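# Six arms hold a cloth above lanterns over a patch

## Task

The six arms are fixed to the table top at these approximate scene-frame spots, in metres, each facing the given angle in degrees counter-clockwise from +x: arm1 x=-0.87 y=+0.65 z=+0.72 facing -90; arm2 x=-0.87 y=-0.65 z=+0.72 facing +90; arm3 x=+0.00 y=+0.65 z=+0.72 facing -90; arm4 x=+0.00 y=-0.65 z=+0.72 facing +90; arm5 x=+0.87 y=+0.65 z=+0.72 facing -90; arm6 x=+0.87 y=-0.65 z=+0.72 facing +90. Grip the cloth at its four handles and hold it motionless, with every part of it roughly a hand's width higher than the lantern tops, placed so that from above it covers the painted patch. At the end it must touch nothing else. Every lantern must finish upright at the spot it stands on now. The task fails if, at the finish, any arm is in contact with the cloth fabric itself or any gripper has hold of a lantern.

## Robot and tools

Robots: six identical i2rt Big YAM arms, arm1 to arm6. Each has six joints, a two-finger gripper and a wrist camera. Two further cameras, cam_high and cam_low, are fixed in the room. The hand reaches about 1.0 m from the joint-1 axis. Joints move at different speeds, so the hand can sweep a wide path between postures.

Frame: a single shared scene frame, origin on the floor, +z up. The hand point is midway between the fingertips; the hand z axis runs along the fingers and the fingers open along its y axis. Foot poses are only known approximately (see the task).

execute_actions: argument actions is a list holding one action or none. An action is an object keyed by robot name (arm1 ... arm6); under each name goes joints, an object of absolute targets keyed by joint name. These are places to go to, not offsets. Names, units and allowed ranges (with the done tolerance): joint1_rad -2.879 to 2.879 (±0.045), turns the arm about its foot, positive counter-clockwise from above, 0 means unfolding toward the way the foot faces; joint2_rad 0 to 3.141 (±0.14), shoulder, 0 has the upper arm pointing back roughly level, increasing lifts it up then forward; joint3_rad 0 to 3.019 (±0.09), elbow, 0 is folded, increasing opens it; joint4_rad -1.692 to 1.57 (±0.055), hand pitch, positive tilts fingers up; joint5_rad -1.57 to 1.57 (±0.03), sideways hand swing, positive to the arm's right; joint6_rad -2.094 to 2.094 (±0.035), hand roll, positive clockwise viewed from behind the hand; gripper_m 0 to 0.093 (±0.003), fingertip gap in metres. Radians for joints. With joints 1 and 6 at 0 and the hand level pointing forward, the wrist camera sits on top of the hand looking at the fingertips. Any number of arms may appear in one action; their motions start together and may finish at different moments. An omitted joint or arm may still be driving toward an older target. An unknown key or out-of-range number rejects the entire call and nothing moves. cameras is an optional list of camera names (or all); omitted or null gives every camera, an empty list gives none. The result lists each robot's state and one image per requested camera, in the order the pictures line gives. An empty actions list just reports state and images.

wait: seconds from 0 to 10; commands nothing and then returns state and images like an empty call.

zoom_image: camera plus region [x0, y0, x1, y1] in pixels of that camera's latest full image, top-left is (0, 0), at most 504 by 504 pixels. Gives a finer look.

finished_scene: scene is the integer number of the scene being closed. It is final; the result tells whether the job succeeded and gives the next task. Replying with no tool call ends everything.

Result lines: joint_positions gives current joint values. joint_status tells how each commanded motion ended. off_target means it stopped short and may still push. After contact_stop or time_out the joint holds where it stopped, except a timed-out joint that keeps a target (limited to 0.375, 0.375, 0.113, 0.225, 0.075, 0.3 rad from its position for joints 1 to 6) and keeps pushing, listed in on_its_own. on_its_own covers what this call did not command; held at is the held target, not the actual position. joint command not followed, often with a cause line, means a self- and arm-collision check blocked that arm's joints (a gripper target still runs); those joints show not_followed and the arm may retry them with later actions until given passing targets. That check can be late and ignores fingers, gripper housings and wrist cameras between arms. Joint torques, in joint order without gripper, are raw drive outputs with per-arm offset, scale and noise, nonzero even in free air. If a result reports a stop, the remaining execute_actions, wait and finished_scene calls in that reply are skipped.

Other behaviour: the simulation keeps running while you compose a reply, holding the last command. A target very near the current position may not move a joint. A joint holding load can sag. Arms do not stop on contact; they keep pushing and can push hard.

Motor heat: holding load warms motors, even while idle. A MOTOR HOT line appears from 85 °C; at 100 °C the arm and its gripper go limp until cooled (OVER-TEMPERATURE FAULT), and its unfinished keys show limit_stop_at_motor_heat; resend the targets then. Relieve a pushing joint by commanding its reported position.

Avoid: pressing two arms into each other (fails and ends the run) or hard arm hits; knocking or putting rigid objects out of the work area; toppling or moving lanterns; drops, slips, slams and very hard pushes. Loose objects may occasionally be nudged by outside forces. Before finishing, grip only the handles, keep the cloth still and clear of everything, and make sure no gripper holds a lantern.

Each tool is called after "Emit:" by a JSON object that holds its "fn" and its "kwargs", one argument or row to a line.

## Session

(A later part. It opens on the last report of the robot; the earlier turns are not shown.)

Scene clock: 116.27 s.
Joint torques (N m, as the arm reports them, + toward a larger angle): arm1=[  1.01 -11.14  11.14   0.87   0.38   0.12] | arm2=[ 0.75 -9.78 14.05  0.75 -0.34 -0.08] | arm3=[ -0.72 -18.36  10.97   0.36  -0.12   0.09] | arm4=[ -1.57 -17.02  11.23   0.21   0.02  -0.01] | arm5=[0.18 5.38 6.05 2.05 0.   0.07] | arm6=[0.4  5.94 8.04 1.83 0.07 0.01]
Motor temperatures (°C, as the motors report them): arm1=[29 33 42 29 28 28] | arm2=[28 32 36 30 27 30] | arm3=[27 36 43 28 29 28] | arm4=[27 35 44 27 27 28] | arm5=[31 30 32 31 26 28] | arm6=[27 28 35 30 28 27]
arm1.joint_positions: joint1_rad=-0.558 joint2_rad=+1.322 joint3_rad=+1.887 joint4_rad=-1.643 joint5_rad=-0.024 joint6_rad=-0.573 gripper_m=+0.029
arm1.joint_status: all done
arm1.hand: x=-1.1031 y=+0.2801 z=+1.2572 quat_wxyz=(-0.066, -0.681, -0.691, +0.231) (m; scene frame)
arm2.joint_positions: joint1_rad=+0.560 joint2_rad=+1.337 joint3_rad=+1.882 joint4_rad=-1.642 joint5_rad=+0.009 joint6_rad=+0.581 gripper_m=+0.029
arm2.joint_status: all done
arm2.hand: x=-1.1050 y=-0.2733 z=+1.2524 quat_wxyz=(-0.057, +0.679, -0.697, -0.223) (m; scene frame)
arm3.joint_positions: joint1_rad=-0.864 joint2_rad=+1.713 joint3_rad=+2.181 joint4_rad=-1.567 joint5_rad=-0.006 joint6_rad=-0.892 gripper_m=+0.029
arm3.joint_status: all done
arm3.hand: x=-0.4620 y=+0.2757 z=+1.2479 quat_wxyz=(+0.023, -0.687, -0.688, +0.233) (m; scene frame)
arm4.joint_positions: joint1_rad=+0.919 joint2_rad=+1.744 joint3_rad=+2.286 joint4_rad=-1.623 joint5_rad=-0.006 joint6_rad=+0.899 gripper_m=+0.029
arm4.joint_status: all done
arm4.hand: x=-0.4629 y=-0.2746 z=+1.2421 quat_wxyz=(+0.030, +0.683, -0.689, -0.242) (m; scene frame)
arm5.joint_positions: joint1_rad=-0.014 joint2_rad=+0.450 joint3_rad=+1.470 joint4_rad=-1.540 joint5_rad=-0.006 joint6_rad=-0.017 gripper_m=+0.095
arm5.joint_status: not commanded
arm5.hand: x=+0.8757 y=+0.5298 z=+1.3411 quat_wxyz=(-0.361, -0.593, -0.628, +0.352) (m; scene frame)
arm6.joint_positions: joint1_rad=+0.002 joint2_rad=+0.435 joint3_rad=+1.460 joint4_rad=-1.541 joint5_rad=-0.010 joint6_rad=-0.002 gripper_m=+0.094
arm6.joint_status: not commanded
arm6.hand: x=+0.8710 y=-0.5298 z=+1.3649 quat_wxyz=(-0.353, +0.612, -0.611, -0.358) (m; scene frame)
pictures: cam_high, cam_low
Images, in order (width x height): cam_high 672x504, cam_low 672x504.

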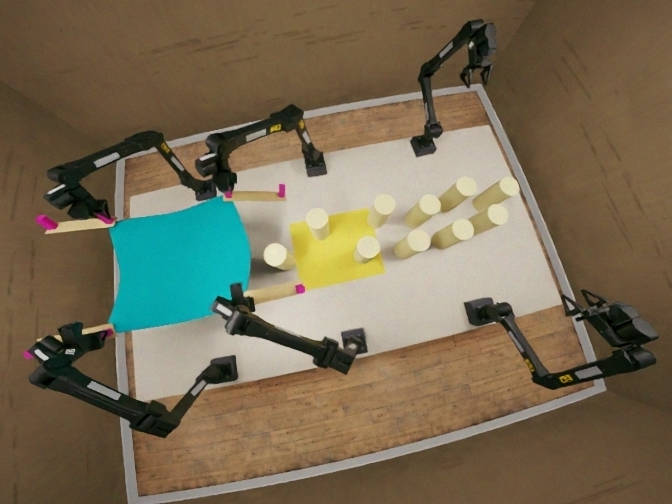

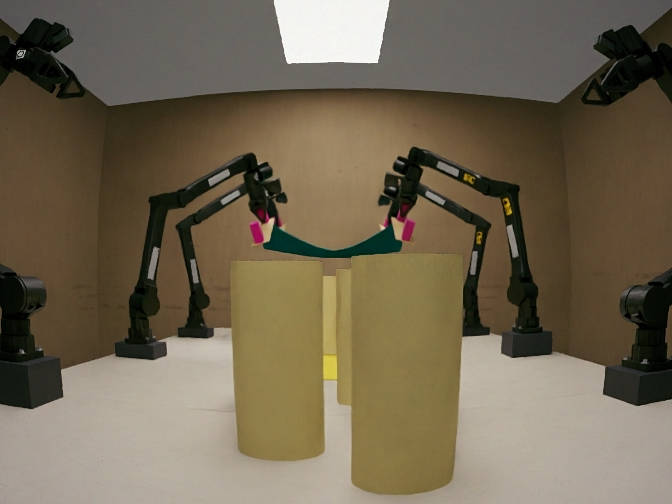

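Emit:
{"fn": "zoom_image", "kwargs": {
  "camera": "cam_high",
  "region": [250, 150, 450, 360]
}}

Emit:
{"fn": "execute_actions", "kwargs": {
  "actions": [
    {"arm1":{"joints":{"joint1_rad":-0.146,"joint2_rad":1.16,"joint3_rad":1.75,"joint4_rad":-1.675,"joint6_rad":-0.15}},"arm2":{"joints":{"joint1_rad":0.155,"joint2_rad":1.158,"joint3_rad":1.745,"joint4_rad":-1.675,"joint6_rad":0.155}},"arm3":{"joints":{"joint1_rad":-0.628,"joint2_rad":1.405,"joint3_rad":1.853,"joint4_rad":-1.66,"joint6_rad":-0.645}},"arm4":{"joints":{"joint1_rad":0.682,"joint2_rad":1.365,"joint3_rad":1.873,"joint4_rad":-1.6,"joint6_rad":0.645}}}
  ],
  "cameras": ["cam_low","cam_high"]
}}

Emit:
{"fn": "execute_actions", "kwargs": {
  "actions": [
    {"arm1":{"joints":{"joint1_rad":0.315,"joint2_rad":1.2,"joint3_rad":1.815,"joint4_rad":-1.66,"joint6_rad":0.315}},"arm2":{"joints":{"joint1_rad":-0.305,"joint2_rad":1.195,"joint3_rad":1.82,"joint4_rad":-1.66,"joint6_rad":-0.31}},"arm3":{"joints":{"joint1_rad":-0.255,"joint2_rad":1.198,"joint3_rad":1.66,"joint4_rad":-1.65,"joint6_rad":-0.265}},"arm4":{"joints":{"joint1_rad":0.312,"joint2_rad":1.187,"joint3_rad":1.727,"joint4_rad":-1.665,"joint6_rad":0.275}}}
  ],
  "cameras": ["cam_low","cam_high"]
}}

Region (250, 150, 450, 360) of cam_high's 672x504 image, scaled by 2.400, with more detail than that image has; it fills the left 480 columns of this view, and the rest is white.

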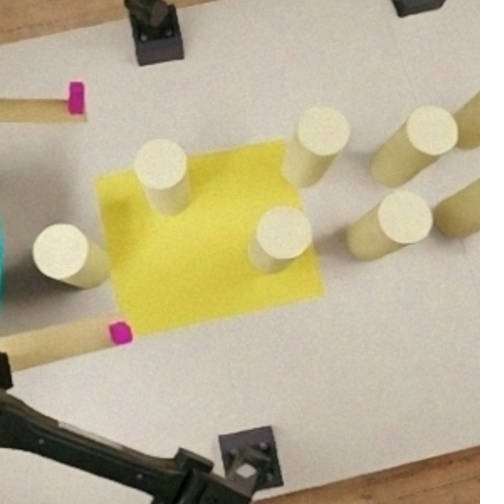

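Scene clock: 130.83 s.
Joint torques (N m, as the arm reports them, + toward a larger angle): arm1=[  0.91 -10.37   9.88   0.88   0.4    0.11] | arm2=[ 0.61 -6.69 10.41  0.73 -0.42 -0.04] | arm3=[ -1.82 -11.31  10.34   0.29  -0.1    0.09] | arm4=[  0.17 -11.07  10.1    1.03   0.01  -0.01] | arm5=[ 0.2   5.47  6.05  2.05 -0.01  0.07] | arm6=[ 0.33  6.14  8.09  1.89  0.06 -0.01]
Motor temperatures (°C, as the motors report them): arm1=[29 33 42 29 28 28] | arm2=[28 31 36 30 27 30] | arm3=[27 35 43 28 29 28] | arm4=[27 34 43 27 27 28] | arm5=[31 30 32 31 26 28] | arm6=[27 28 35 30 28 27]
arm1.joint_positions: joint1_rad=-0.146 joint2_rad=+1.174 joint3_rad=+1.734 joint4_rad=-1.668 joint5_rad=-0.025 joint6_rad=-0.156 gripper_m=+0.029
arm1.joint_status: all done
arm1.hand: x=-0.9271 y=+0.2808 z=+1.2458 quat_wxyz=(-0.148, -0.686, -0.691, +0.174) (m; scene frame)
arm2.joint_positions: joint1_rad=+0.150 joint2_rad=+1.164 joint3_rad=+1.742 joint4_rad=-1.666 joint5_rad=+0.010 joint6_rad=+0.159 gripper_m=+0.029
arm2.joint_status: all done
arm2.hand: x=-0.9266 y=-0.2826 z=+1.2568 quat_wxyz=(-0.148, +0.682, -0.692, -0.184) (m; scene frame)
arm3.joint_positions: joint1_rad=-0.617 joint2_rad=+1.403 joint3_rad=+1.849 joint4_rad=-1.644 joint5_rad=-0.005 joint6_rad=-0.658 gripper_m=+0.029
arm3.joint_status: all done
arm3.hand: x=-0.2752 y=+0.2825 z=+1.2496 quat_wxyz=(-0.027, -0.690, -0.700, +0.184) (m; scene frame)
arm4.joint_positions: joint1_rad=+0.673 joint2_rad=+1.380 joint3_rad=+1.870 joint4_rad=-1.608 joint5_rad=-0.006 joint6_rad=+0.660 gripper_m=+0.029
arm4.joint_status: all done
arm4.hand: x=-0.2762 y=-0.2816 z=+1.2436 quat_wxyz=(-0.026, +0.684, -0.694, -0.224) (m; scene frame)
arm5.joint_positions: joint1_rad=-0.014 joint2_rad=+0.450 joint3_rad=+1.470 joint4_rad=-1.540 joint5_rad=-0.006 joint6_rad=-0.017 gripper_m=+0.095
arm5.joint_status: not commanded
arm5.hand: x=+0.8757 y=+0.5298 z=+1.3411 quat_wxyz=(-0.361, -0.593, -0.628, +0.352) (m; scene frame)
arm6.joint_positions: joint1_rad=+0.002 joint2_rad=+0.435 joint3_rad=+1.460 joint4_rad=-1.541 joint5_rad=-0.010 joint6_rad=-0.002 gripper_m=+0.094
arm6.joint_status: not commanded
arm6.hand: x=+0.8710 y=-0.5298 z=+1.3649 quat_wxyz=(-0.353, +0.612, -0.611, -0.358) (m; scene frame)
pictures: cam_high, cam_low
Images, in order (width x height): cam_high 672x504, cam_low 672x504.

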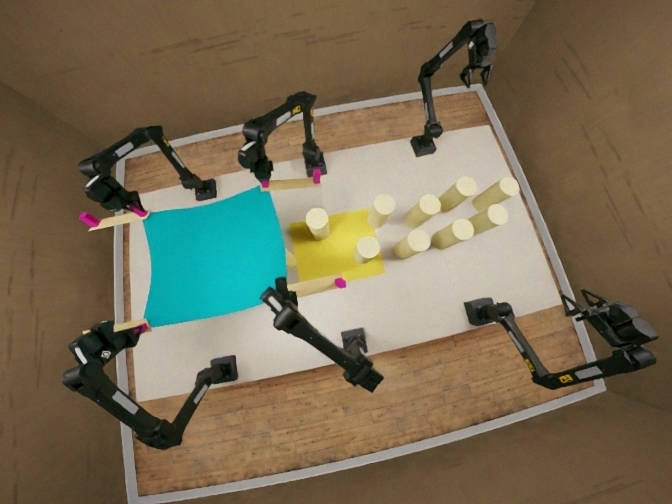

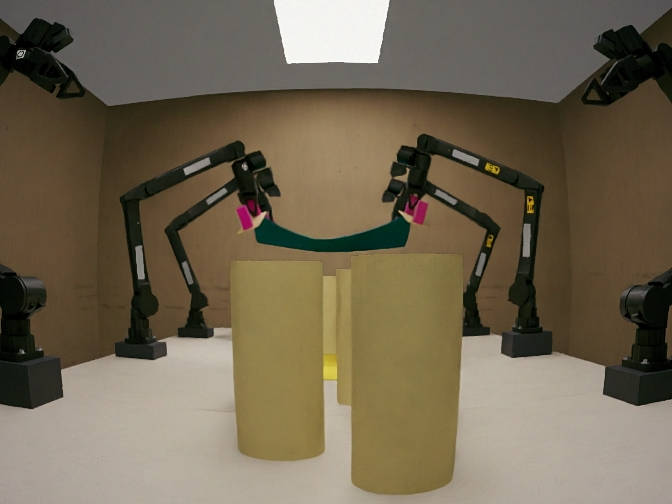

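Scene clock: 132.33 s.
Joint torques (N m, as the arm reports them, + toward a larger angle): arm1=[ 1.17 -9.3  13.07  1.44  0.4   0.05] | arm2=[ 0.52 -7.91 16.61  1.17 -0.36 -0.02] | arm3=[-0.38 -7.37 10.23  0.72 -0.16  0.11] | arm4=[-1.06 -7.1   9.78  0.21  0.09 -0.02] | arm5=[0.22 5.37 6.04 2.07 0.   0.07] | arm6=[ 0.46  6.04  8.04  1.79  0.06 -0.01]
Motor temperatures (°C, as the motors report them): arm1=[29 33 43 29 28 28] | arm2=[28 31 36 30 27 30] | arm3=[27 35 43 28 29 28] | arm4=[27 34 43 27 27 28] | arm5=[31 30 32 31 26 28] | arm6=[27 28 35 30 28 27]
arm1.joint_positions: joint1_rad=+0.313 joint2_rad=+1.198 joint3_rad=+1.755 joint4_rad=-1.668 joint5_rad=-0.024 joint6_rad=+0.309 gripper_m=+0.029
arm1.joint_status: all done
arm1.hand: x=-0.7562 y=+0.2868 z=+1.2476 quat_wxyz=(-0.210, -0.688, -0.689, +0.090) (m; scene frame)
arm2.joint_positions: joint1_rad=-0.309 joint2_rad=+1.206 joint3_rad=+1.746 joint4_rad=-1.666 joint5_rad=+0.007 joint6_rad=-0.305 gripper_m=+0.029
arm2.joint_status: all done
arm2.hand: x=-0.7553 y=-0.2833 z=+1.2457 quat_wxyz=(-0.200, +0.687, -0.693, -0.092) (m; scene frame)
arm3.joint_positions: joint1_rad=-0.261 joint2_rad=+1.194 joint3_rad=+1.656 joint4_rad=-1.644 joint5_rad=-0.003 joint6_rad=-0.279 gripper_m=+0.029
arm3.joint_status: all done
arm3.hand: x=-0.1076 y=+0.2853 z=+1.2488 quat_wxyz=(-0.094, -0.697, -0.690, +0.170) (m; scene frame)
arm4.joint_positions: joint1_rad=+0.317 joint2_rad=+1.190 joint3_rad=+1.726 joint4_rad=-1.650 joint5_rad=-0.009 joint6_rad=+0.291 gripper_m=+0.029
arm4.joint_status: all done
arm4.hand: x=-0.1079 y=-0.2848 z=+1.2509 quat_wxyz=(-0.103, +0.688, -0.689, -0.202) (m; scene frame)
arm5.joint_positions: joint1_rad=-0.014 joint2_rad=+0.450 joint3_rad=+1.470 joint4_rad=-1.540 joint5_rad=-0.006 joint6_rad=-0.017 gripper_m=+0.095
arm5.joint_status: not commanded
arm5.hand: x=+0.8757 y=+0.5298 z=+1.3411 quat_wxyz=(-0.361, -0.593, -0.628, +0.352) (m; scene frame)
arm6.joint_positions: joint1_rad=+0.002 joint2_rad=+0.435 joint3_rad=+1.460 joint4_rad=-1.541 joint5_rad=-0.010 joint6_rad=-0.002 gripper_m=+0.094
arm6.joint_status: not commanded
arm6.hand: x=+0.8710 y=-0.5298 z=+1.3649 quat_wxyz=(-0.353, +0.612, -0.611, -0.358) (m; scene frame)
pictures: cam_high, cam_low
Images, in order (width x height): cam_high 672x504, cam_low 672x504.

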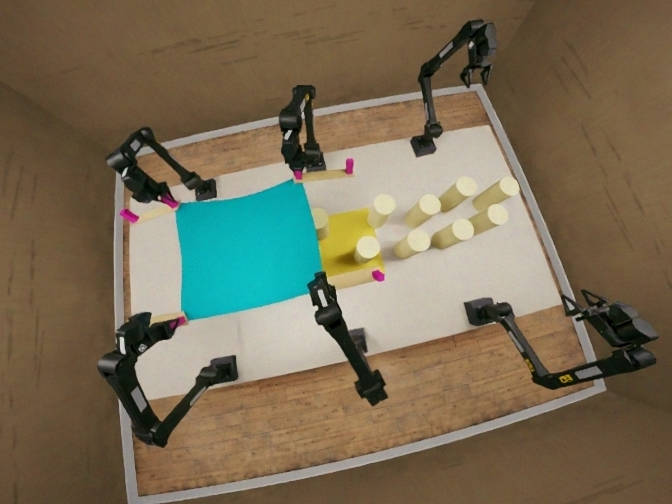

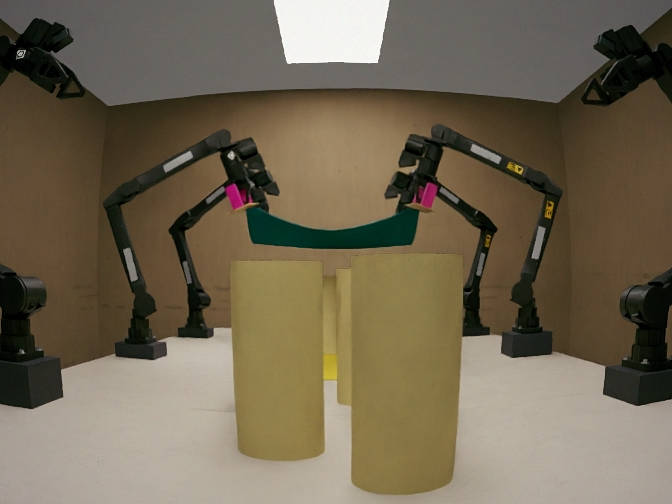

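Emit:
{"fn": "execute_actions", "kwargs": {
  "actions": [
    {"arm1":{"joints":{"joint1_rad":0.64,"joint2_rad":1.362,"joint3_rad":1.972,"joint4_rad":-1.635,"joint6_rad":0.64}},"arm2":{"joints":{"joint1_rad":-0.632,"joint2_rad":1.358,"joint3_rad":1.98,"joint4_rad":-1.635,"joint6_rad":-0.635}},"arm3":{"joints":{"joint1_rad":0.197,"joint2_rad":1.152,"joint3_rad":1.642,"joint4_rad":-1.655,"joint6_rad":0.178}},"arm4":{"joints":{"joint1_rad":-0.143,"joint2_rad":1.15,"joint3_rad":1.707,"joint4_rad":-1.665,"joint6_rad":-0.172}}}
  ],
  "cameras": ["cam_low"]
}}

Emit:
{"fn": "execute_actions", "kwargs": {
  "actions": [
    {"arm1":{"joints":{"joint1_rad":0.857,"joint2_rad":1.64,"joint3_rad":2.248,"joint4_rad":-1.675,"joint6_rad":0.857}},"arm2":{"joints":{"joint1_rad":-0.85,"joint2_rad":1.638,"joint3_rad":2.255,"joint4_rad":-1.675,"joint6_rad":-0.85}},"arm3":{"joints":{"joint1_rad":0.553,"joint2_rad":1.285,"joint3_rad":1.735,"joint4_rad":-1.62,"joint6_rad":0.54}},"arm4":{"joints":{"joint1_rad":-0.498,"joint2_rad":1.288,"joint3_rad":1.81,"joint4_rad":-1.645,"joint6_rad":-0.535}}}
  ],
  "cameras": ["cam_low","cam_high"]
}}

Emit:
{"fn": "execute_actions", "kwargs": {
  "actions": [
    {"arm1":{"joints":{"joint1_rad":0.994,"joint2_rad":1.893,"joint3_rad":2.46,"joint4_rad":-1.668,"joint6_rad":0.985}},"arm2":{"joints":{"joint1_rad":-0.981,"joint2_rad":1.888,"joint3_rad":2.426,"joint4_rad":-1.647,"joint6_rad":-0.975}},"arm3":{"joints":{"joint1_rad":0.796,"joint2_rad":1.504,"joint3_rad":1.818,"joint4_rad":-1.585,"joint6_rad":0.78}},"arm4":{"joints":{"joint1_rad":-0.73,"joint2_rad":1.518,"joint3_rad":1.873,"joint4_rad":-1.61,"joint6_rad":-0.765}}}
  ],
  "cameras": ["cam_low","cam_high"]
}}

Emit:
{"fn": "zoom_image", "kwargs": {
  "camera": "cam_low",
  "region": [180, 130, 480, 400]
}}

Scene clock: 159.23 s.
Joint torques (N m, as the arm reports them, + toward a larger angle): arm1=[  0.55 -14.81  12.74   1.57   0.31   0.08] | arm2=[  0.75 -12.57  15.89   1.35  -0.27  -0.03] | arm3=[ 0.02 -9.54 10.34  0.42 -0.22  0.06] | arm4=[-1.7  -7.9   9.83  0.25  0.12  0.02] | arm5=[ 0.22  5.41  6.05  2.04 -0.01  0.07] | arm6=[0.4  6.01 8.05 1.82 0.07 0.01]
Motor temperatures (°C, as the motors report them): arm1=[29 32 45 29 28 28] | arm2=[28 31 38 30 27 30] | arm3=[27 33 43 28 29 28] | arm4=[27 32 42 27 27 28] | arm5=[31 30 33 31 26 28] | arm6=[27 28 35 30 28 27]
arm1.joint_positions: joint1_rad=+0.646 joint2_rad=+1.380 joint3_rad=+1.920 joint4_rad=-1.645 joint5_rad=-0.020 joint6_rad=+0.634 gripper_m=+0.029
arm1.joint_status: all done
arm1.hand: x=-0.6009 y=+0.2857 z=+1.2519 quat_wxyz=(-0.232, -0.684, -0.691, +0.020) (m; scene frame)
arm2.joint_positions: joint1_rad=-0.639 joint2_rad=+1.384 joint3_rad=+1.915 joint4_rad=-1.646 joint5_rad=+0.004 joint6_rad=-0.629 gripper_m=+0.029
arm2.joint_status: all done
arm2.hand: x=-0.6006 y=-0.2837 z=+1.2520 quat_wxyz=(-0.226, +0.684, -0.693, -0.026) (m; scene frame)
arm3.joint_positions: joint1_rad=+0.185 joint2_rad=+1.173 joint3_rad=+1.635 joint4_rad=-1.644 joint5_rad=+0.001 joint6_rad=+0.165 gripper_m=+0.029
arm3.joint_status: all done
arm3.hand: x=+0.0589 y=+0.2817 z=+1.2470 quat_wxyz=(-0.156, -0.696, -0.691, +0.114) (m; scene frame)
arm4.joint_positions: joint1_rad=-0.134 joint2_rad=+1.170 joint3_rad=+1.706 joint4_rad=-1.652 joint5_rad=-0.010 joint6_rad=-0.157 gripper_m=+0.029
arm4.joint_status: all done
arm4.hand: x=+0.0604 y=-0.2819 z=+1.2490 quat_wxyz=(-0.179, +0.687, -0.690, -0.137) (m; scene frame)
arm5.joint_positions: joint1_rad=-0.014 joint2_rad=+0.450 joint3_rad=+1.470 joint4_rad=-1.540 joint5_rad=-0.006 joint6_rad=-0.017 gripper_m=+0.095
arm5.joint_status: not commanded
arm5.hand: x=+0.8757 y=+0.5298 z=+1.3411 quat_wxyz=(-0.361, -0.593, -0.628, +0.352) (m; scene frame)
arm6.joint_positions: joint1_rad=+0.002 joint2_rad=+0.435 joint3_rad=+1.460 joint4_rad=-1.541 joint5_rad=-0.010 joint6_rad=-0.002 gripper_m=+0.094
arm6.joint_status: not commanded
arm6.hand: x=+0.8710 y=-0.5298 z=+1.3649 quat_wxyz=(-0.353, +0.612, -0.611, -0.358) (m; scene frame)
pictures: cam_low
Images, in order (width x height): cam_low 672x504.

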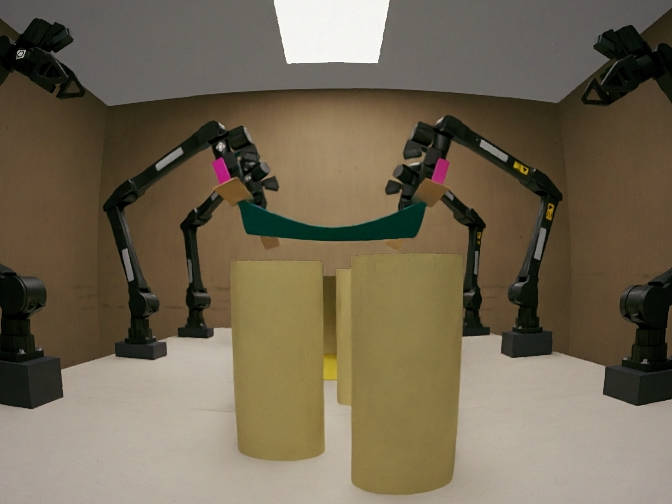

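Scene clock: 160.63 s.
Joint torques (N m, as the arm reports them, + toward a larger angle): arm1=[  0.42 -19.84  12.8    0.52   0.2    0.1 ] | arm2=[  0.48 -18.75  16.34   0.4   -0.12  -0.05] | arm3=[ -0.09 -11.41  13.96   1.64  -0.27   0.04] | arm4=[ -0.47 -10.04  14.7    0.87   0.13   0.02] | arm5=[ 0.15  5.4   6.03  2.06 -0.01  0.07] | arm6=[0.53 5.93 8.04 1.8  0.07 0.  ]
Motor temperatures (°C, as the motors report them): arm1=[29 32 45 29 28 28] | arm2=[28 31 39 30 27 30] | arm3=[27 33 43 28 29 28] | arm4=[27 32 43 27 27 28] | arm5=[31 30 33 31 26 28] | arm6=[27 28 35 30 28 27]
arm1.joint_positions: joint1_rad=+0.861 joint2_rad=+1.670 joint3_rad=+2.195 joint4_rad=-1.663 joint5_rad=-0.016 joint6_rad=+0.850 gripper_m=+0.029
arm1.joint_status: all done
arm1.hand: x=-0.4499 y=+0.2829 z=+1.2303 quat_wxyz=(-0.216, -0.687, -0.693, -0.027) (m; scene frame)
arm2.joint_positions: joint1_rad=-0.855 joint2_rad=+1.675 joint3_rad=+2.186 joint4_rad=-1.659 joint5_rad=+0.000 joint6_rad=-0.843 gripper_m=+0.029
arm2.joint_status: all done
arm2.hand: x=-0.4485 y=-0.2808 z=+1.2286 quat_wxyz=(-0.212, +0.686, -0.696, +0.019) (m; scene frame)
arm3.joint_positions: joint1_rad=+0.546 joint2_rad=+1.302 joint3_rad=+1.694 joint4_rad=-1.637 joint5_rad=+0.003 joint6_rad=+0.528 gripper_m=+0.029
arm3.joint_status: all done
arm3.hand: x=+0.2074 y=+0.2864 z=+1.2244 quat_wxyz=(-0.156, -0.701, -0.694, +0.044) (m; scene frame)
arm4.joint_positions: joint1_rad=-0.497 joint2_rad=+1.305 joint3_rad=+1.759 joint4_rad=-1.652 joint5_rad=-0.012 joint6_rad=-0.522 gripper_m=+0.029
arm4.joint_status: all done
arm4.hand: x=+0.2111 y=-0.2856 z=+1.2210 quat_wxyz=(-0.177, +0.694, -0.696, -0.054) (m; scene frame)
arm5.joint_positions: joint1_rad=-0.014 joint2_rad=+0.450 joint3_rad=+1.470 joint4_rad=-1.540 joint5_rad=-0.006 joint6_rad=-0.017 gripper_m=+0.095
arm5.joint_status: not commanded
arm5.hand: x=+0.8757 y=+0.5298 z=+1.3411 quat_wxyz=(-0.361, -0.593, -0.628, +0.352) (m; scene frame)
arm6.joint_positions: joint1_rad=+0.002 joint2_rad=+0.435 joint3_rad=+1.460 joint4_rad=-1.541 joint5_rad=-0.010 joint6_rad=-0.002 gripper_m=+0.094
arm6.joint_status: not commanded
arm6.hand: x=+0.8710 y=-0.5298 z=+1.3649 quat_wxyz=(-0.353, +0.612, -0.611, -0.358) (m; scene frame)
pictures: cam_high, cam_low
Images, in order (width x height): cam_high 672x504, cam_low 672x504.

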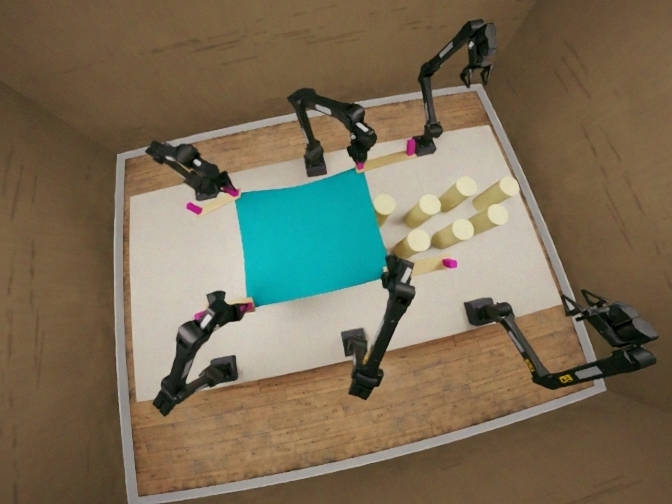

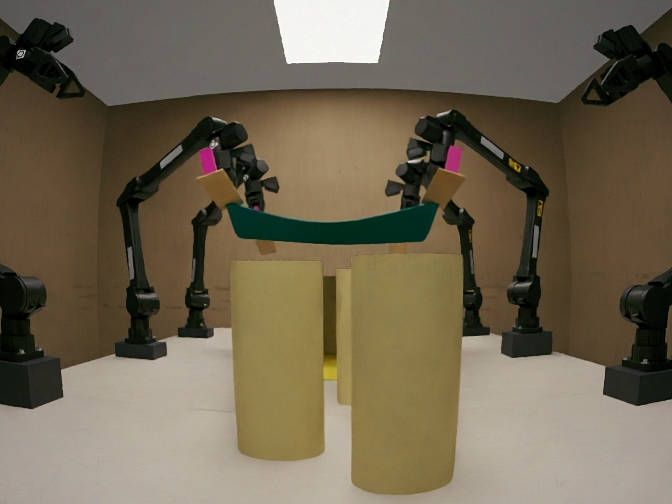

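Scene clock: 162.00 s.
Joint torques (N m, as the arm reports them, + toward a larger angle): arm1=[  1.86 -23.48  11.83   0.57   0.09   0.09] | arm2=[ -0.05 -23.68  14.23   0.42   0.    -0.04] | arm3=[  0.37 -16.    12.79   1.45  -0.48   0.05] | arm4=[ -0.91 -12.6   13.27   1.23   0.26   0.05] | arm5=[ 0.2   5.47  6.05  2.06 -0.01  0.07] | arm6=[0.5  6.01 8.03 1.84 0.07 0.01]
Motor temperatures (°C, as the motors report them): arm1=[29 32 45 29 28 28] | arm2=[28 31 38 30 27 30] | arm3=[27 33 43 28 29 28] | arm4=[27 32 43 27 27 28] | arm5=[31 30 33 31 26 28] | arm6=[27 28 35 30 28 27]
arm1.joint_positions: joint1_rad=+0.987 joint2_rad=+1.928 joint3_rad=+2.421 joint4_rad=-1.655 joint5_rad=-0.014 joint6_rad=+0.977 gripper_m=+0.029
arm1.joint_status: all done
arm1.hand: x=-0.3309 y=+0.2882 z=+1.1795 quat_wxyz=(-0.201, -0.690, -0.694, -0.051) (m; scene frame)
arm2.joint_positions: joint1_rad=-0.975 joint2_rad=+1.930 joint3_rad=+2.383 joint4_rad=-1.633 joint5_rad=-0.004 joint6_rad=-0.968 gripper_m=+0.029
arm2.joint_status: all done
arm2.hand: x=-0.3298 y=-0.2829 z=+1.1681 quat_wxyz=(-0.193, +0.690, -0.697, +0.040) (m; scene frame)
arm3.joint_positions: joint1_rad=+0.787 joint2_rad=+1.525 joint3_rad=+1.790 joint4_rad=-1.606 joint5_rad=+0.009 joint6_rad=+0.769 gripper_m=+0.029
arm3.joint_status: all done
arm3.hand: x=+0.3414 y=+0.2885 z=+1.1705 quat_wxyz=(-0.114, -0.706, -0.699, +0.008) (m; scene frame)
arm4.joint_positions: joint1_rad=-0.726 joint2_rad=+1.530 joint3_rad=+1.838 joint4_rad=-1.631 joint5_rad=-0.016 joint6_rad=-0.753 gripper_m=+0.029
arm4.joint_status: all done
arm4.hand: x=+0.3412 y=-0.2855 z=+1.1573 quat_wxyz=(-0.123, +0.702, -0.702, -0.013) (m; scene frame)
arm5.joint_positions: joint1_rad=-0.014 joint2_rad=+0.450 joint3_rad=+1.470 joint4_rad=-1.540 joint5_rad=-0.006 joint6_rad=-0.017 gripper_m=+0.095
arm5.joint_status: not commanded
arm5.hand: x=+0.8757 y=+0.5298 z=+1.3411 quat_wxyz=(-0.361, -0.593, -0.628, +0.352) (m; scene frame)
arm6.joint_positions: joint1_rad=+0.002 joint2_rad=+0.435 joint3_rad=+1.460 joint4_rad=-1.541 joint5_rad=-0.010 joint6_rad=-0.002 gripper_m=+0.094
arm6.joint_status: not commanded
arm6.hand: x=+0.8710 y=-0.5298 z=+1.3649 quat_wxyz=(-0.353, +0.612, -0.611, -0.358) (m; scene frame)
pictures: cam_high, cam_low
Images, in order (width x height): cam_high 672x504, cam_low 672x504.

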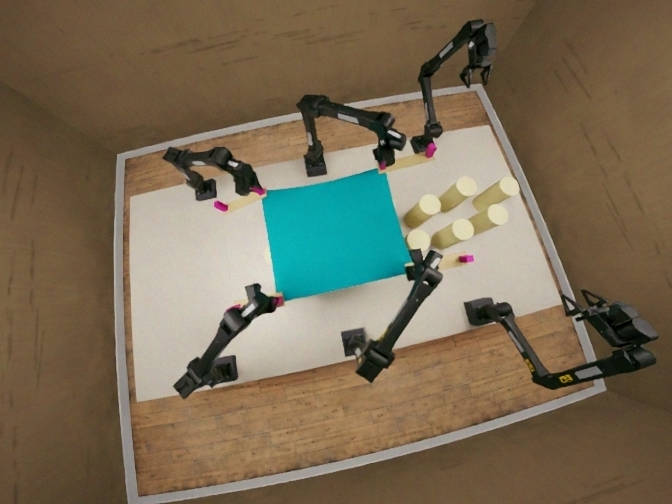

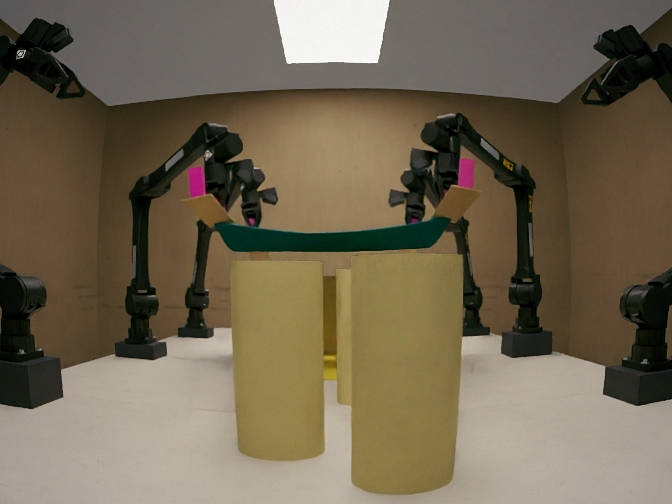

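Region (180, 130, 480, 400) of cam_low's 672x504 image, scaled by 1.680, with more detail than that image has; it fills the top 454 rows of this view, and the rest is white.

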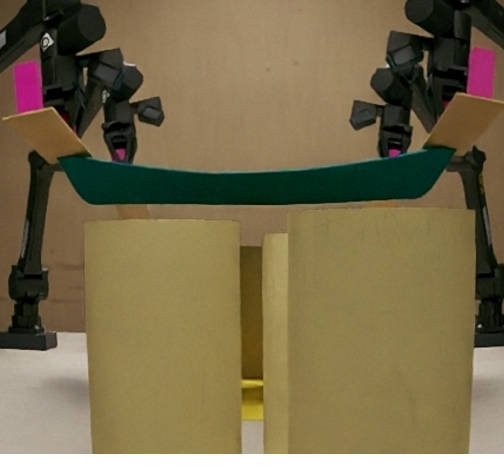

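Emit:
{"fn": "execute_actions", "kwargs": {
  "actions": [
    {"arm1":{"joints":{"joint4_rad":-1.69}},"arm2":{"joints":{"joint4_rad":-1.688}},"arm3":{"joints":{"joint1_rad":0.822}},"arm4":{"joints":{"joint1_rad":-0.76,"joint3_rad":1.89}}}
  ],
  "cameras": ["cam_low","cam_high"]
}}

Emit:
{"fn": "zoom_image", "kwargs": {
  "camera": "cam_low",
  "region": [180, 130, 480, 400]
}}

Scene clock: 170.07 s.
Joint torques (N m, as the arm reports them, + toward a larger angle): arm1=[  1.57 -24.53  11.74   0.21   0.13   0.08] | arm2=[ -0.26 -23.61  14.21  -0.24   0.    -0.04] | arm3=[  1.81 -16.3   12.88   1.51  -0.49   0.03] | arm4=[ -2.85 -13.13  14.97   1.16   0.26   0.05] | arm5=[0.25 5.25 6.03 2.05 0.   0.07] | arm6=[0.33 5.98 8.06 1.83 0.07 0.  ]
Motor temperatures (°C, as the motors report them): arm1=[29 33 44 29 28 28] | arm2=[28 32 38 30 27 30] | arm3=[27 34 44 28 29 28] | arm4=[27 32 44 27 27 28] | arm5=[31 30 33 31 26 28] | arm6=[27 28 35 30 28 27]
arm1.joint_positions: joint1_rad=+0.987 joint2_rad=+1.928 joint3_rad=+2.421 joint4_rad=-1.662 joint5_rad=-0.014 joint6_rad=+0.977 gripper_m=+0.029
arm1.joint_status: all done
joint sent to its limit — the command would take arm1.joint4_rad past its lower limit, so that joint was sent only as far as its limit.
arm1.hand: x=-0.3322 y=+0.2891 z=+1.1788 quat_wxyz=(-0.197, -0.690, -0.694, -0.050) (m; scene frame)
arm2.joint_positions: joint1_rad=-0.975 joint2_rad=+1.930 joint3_rad=+2.383 joint4_rad=-1.655 joint5_rad=-0.004 joint6_rad=-0.969 gripper_m=+0.029
arm2.joint_status: all done
arm2.hand: x=-0.3341 y=-0.2857 z=+1.1663 quat_wxyz=(-0.183, +0.691, -0.698, +0.039) (m; scene frame)
arm3.joint_positions: joint1_rad=+0.787 joint2_rad=+1.525 joint3_rad=+1.790 joint4_rad=-1.606 joint5_rad=+0.009 joint6_rad=+0.769 gripper_m=+0.029
arm3.joint_status: all done
arm3.hand: x=+0.3413 y=+0.2885 z=+1.1705 quat_wxyz=(-0.114, -0.706, -0.699, +0.008) (m; scene frame)
arm4.joint_positions: joint1_rad=-0.733 joint2_rad=+1.530 joint3_rad=+1.838 joint4_rad=-1.631 joint5_rad=-0.016 joint6_rad=-0.754 gripper_m=+0.029
arm4.joint_status: all done
arm4.hand: x=+0.3437 y=-0.2878 z=+1.1573 quat_wxyz=(-0.123, +0.699, -0.704, -0.012) (m; scene frame)
arm5.joint_positions: joint1_rad=-0.014 joint2_rad=+0.450 joint3_rad=+1.470 joint4_rad=-1.540 joint5_rad=-0.006 joint6_rad=-0.017 gripper_m=+0.095
arm5.joint_status: not commanded
arm5.hand: x=+0.8757 y=+0.5298 z=+1.3411 quat_wxyz=(-0.361, -0.593, -0.628, +0.352) (m; scene frame)
arm6.joint_positions: joint1_rad=+0.002 joint2_rad=+0.435 joint3_rad=+1.460 joint4_rad=-1.541 joint5_rad=-0.010 joint6_rad=-0.002 gripper_m=+0.094
arm6.joint_status: not commanded
arm6.hand: x=+0.8710 y=-0.5298 z=+1.3649 quat_wxyz=(-0.353, +0.612, -0.611, -0.358) (m; scene frame)
pictures: cam_high, cam_low
Images, in order (width x height): cam_high 672x504, cam_low 672x504.

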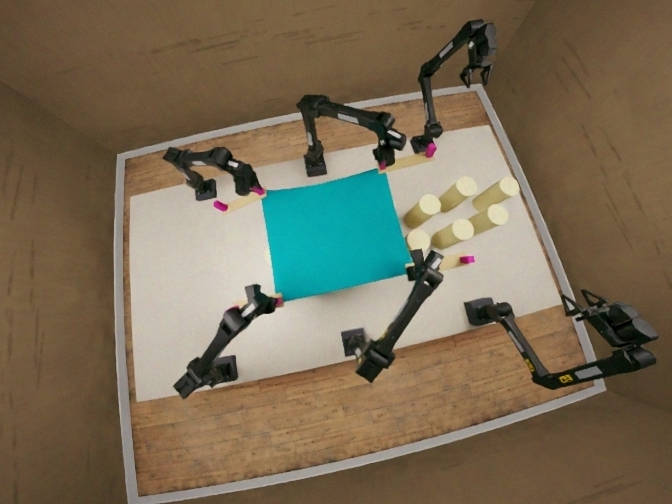

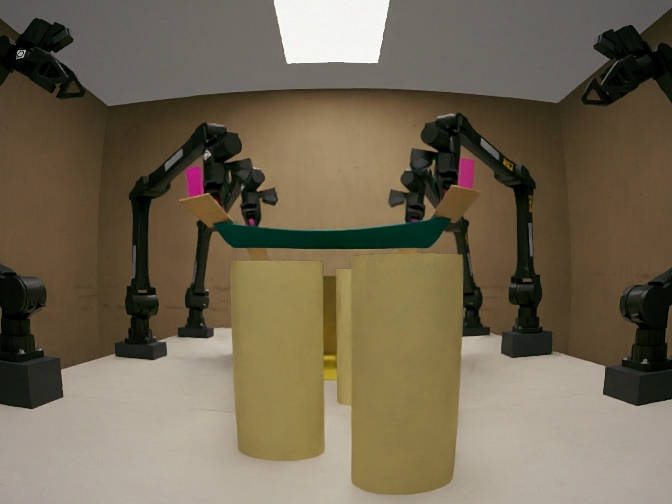

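Region (180, 130, 480, 400) of cam_low's 672x504 image, scaled by 1.680, with more detail than that image has; it fills the top 454 rows of this view, and the rest is white.

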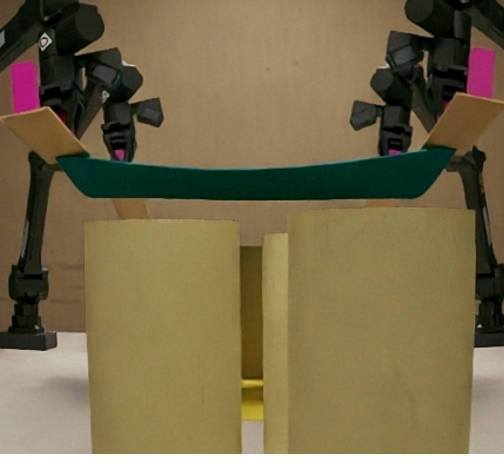

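The cloth now sits about where it did when scene 1 passed, so I'm ending this scene.

Emit:
{"fn": "finished_scene", "kwargs": {
  "scene": 2
}}

The scene is finished: the task was done.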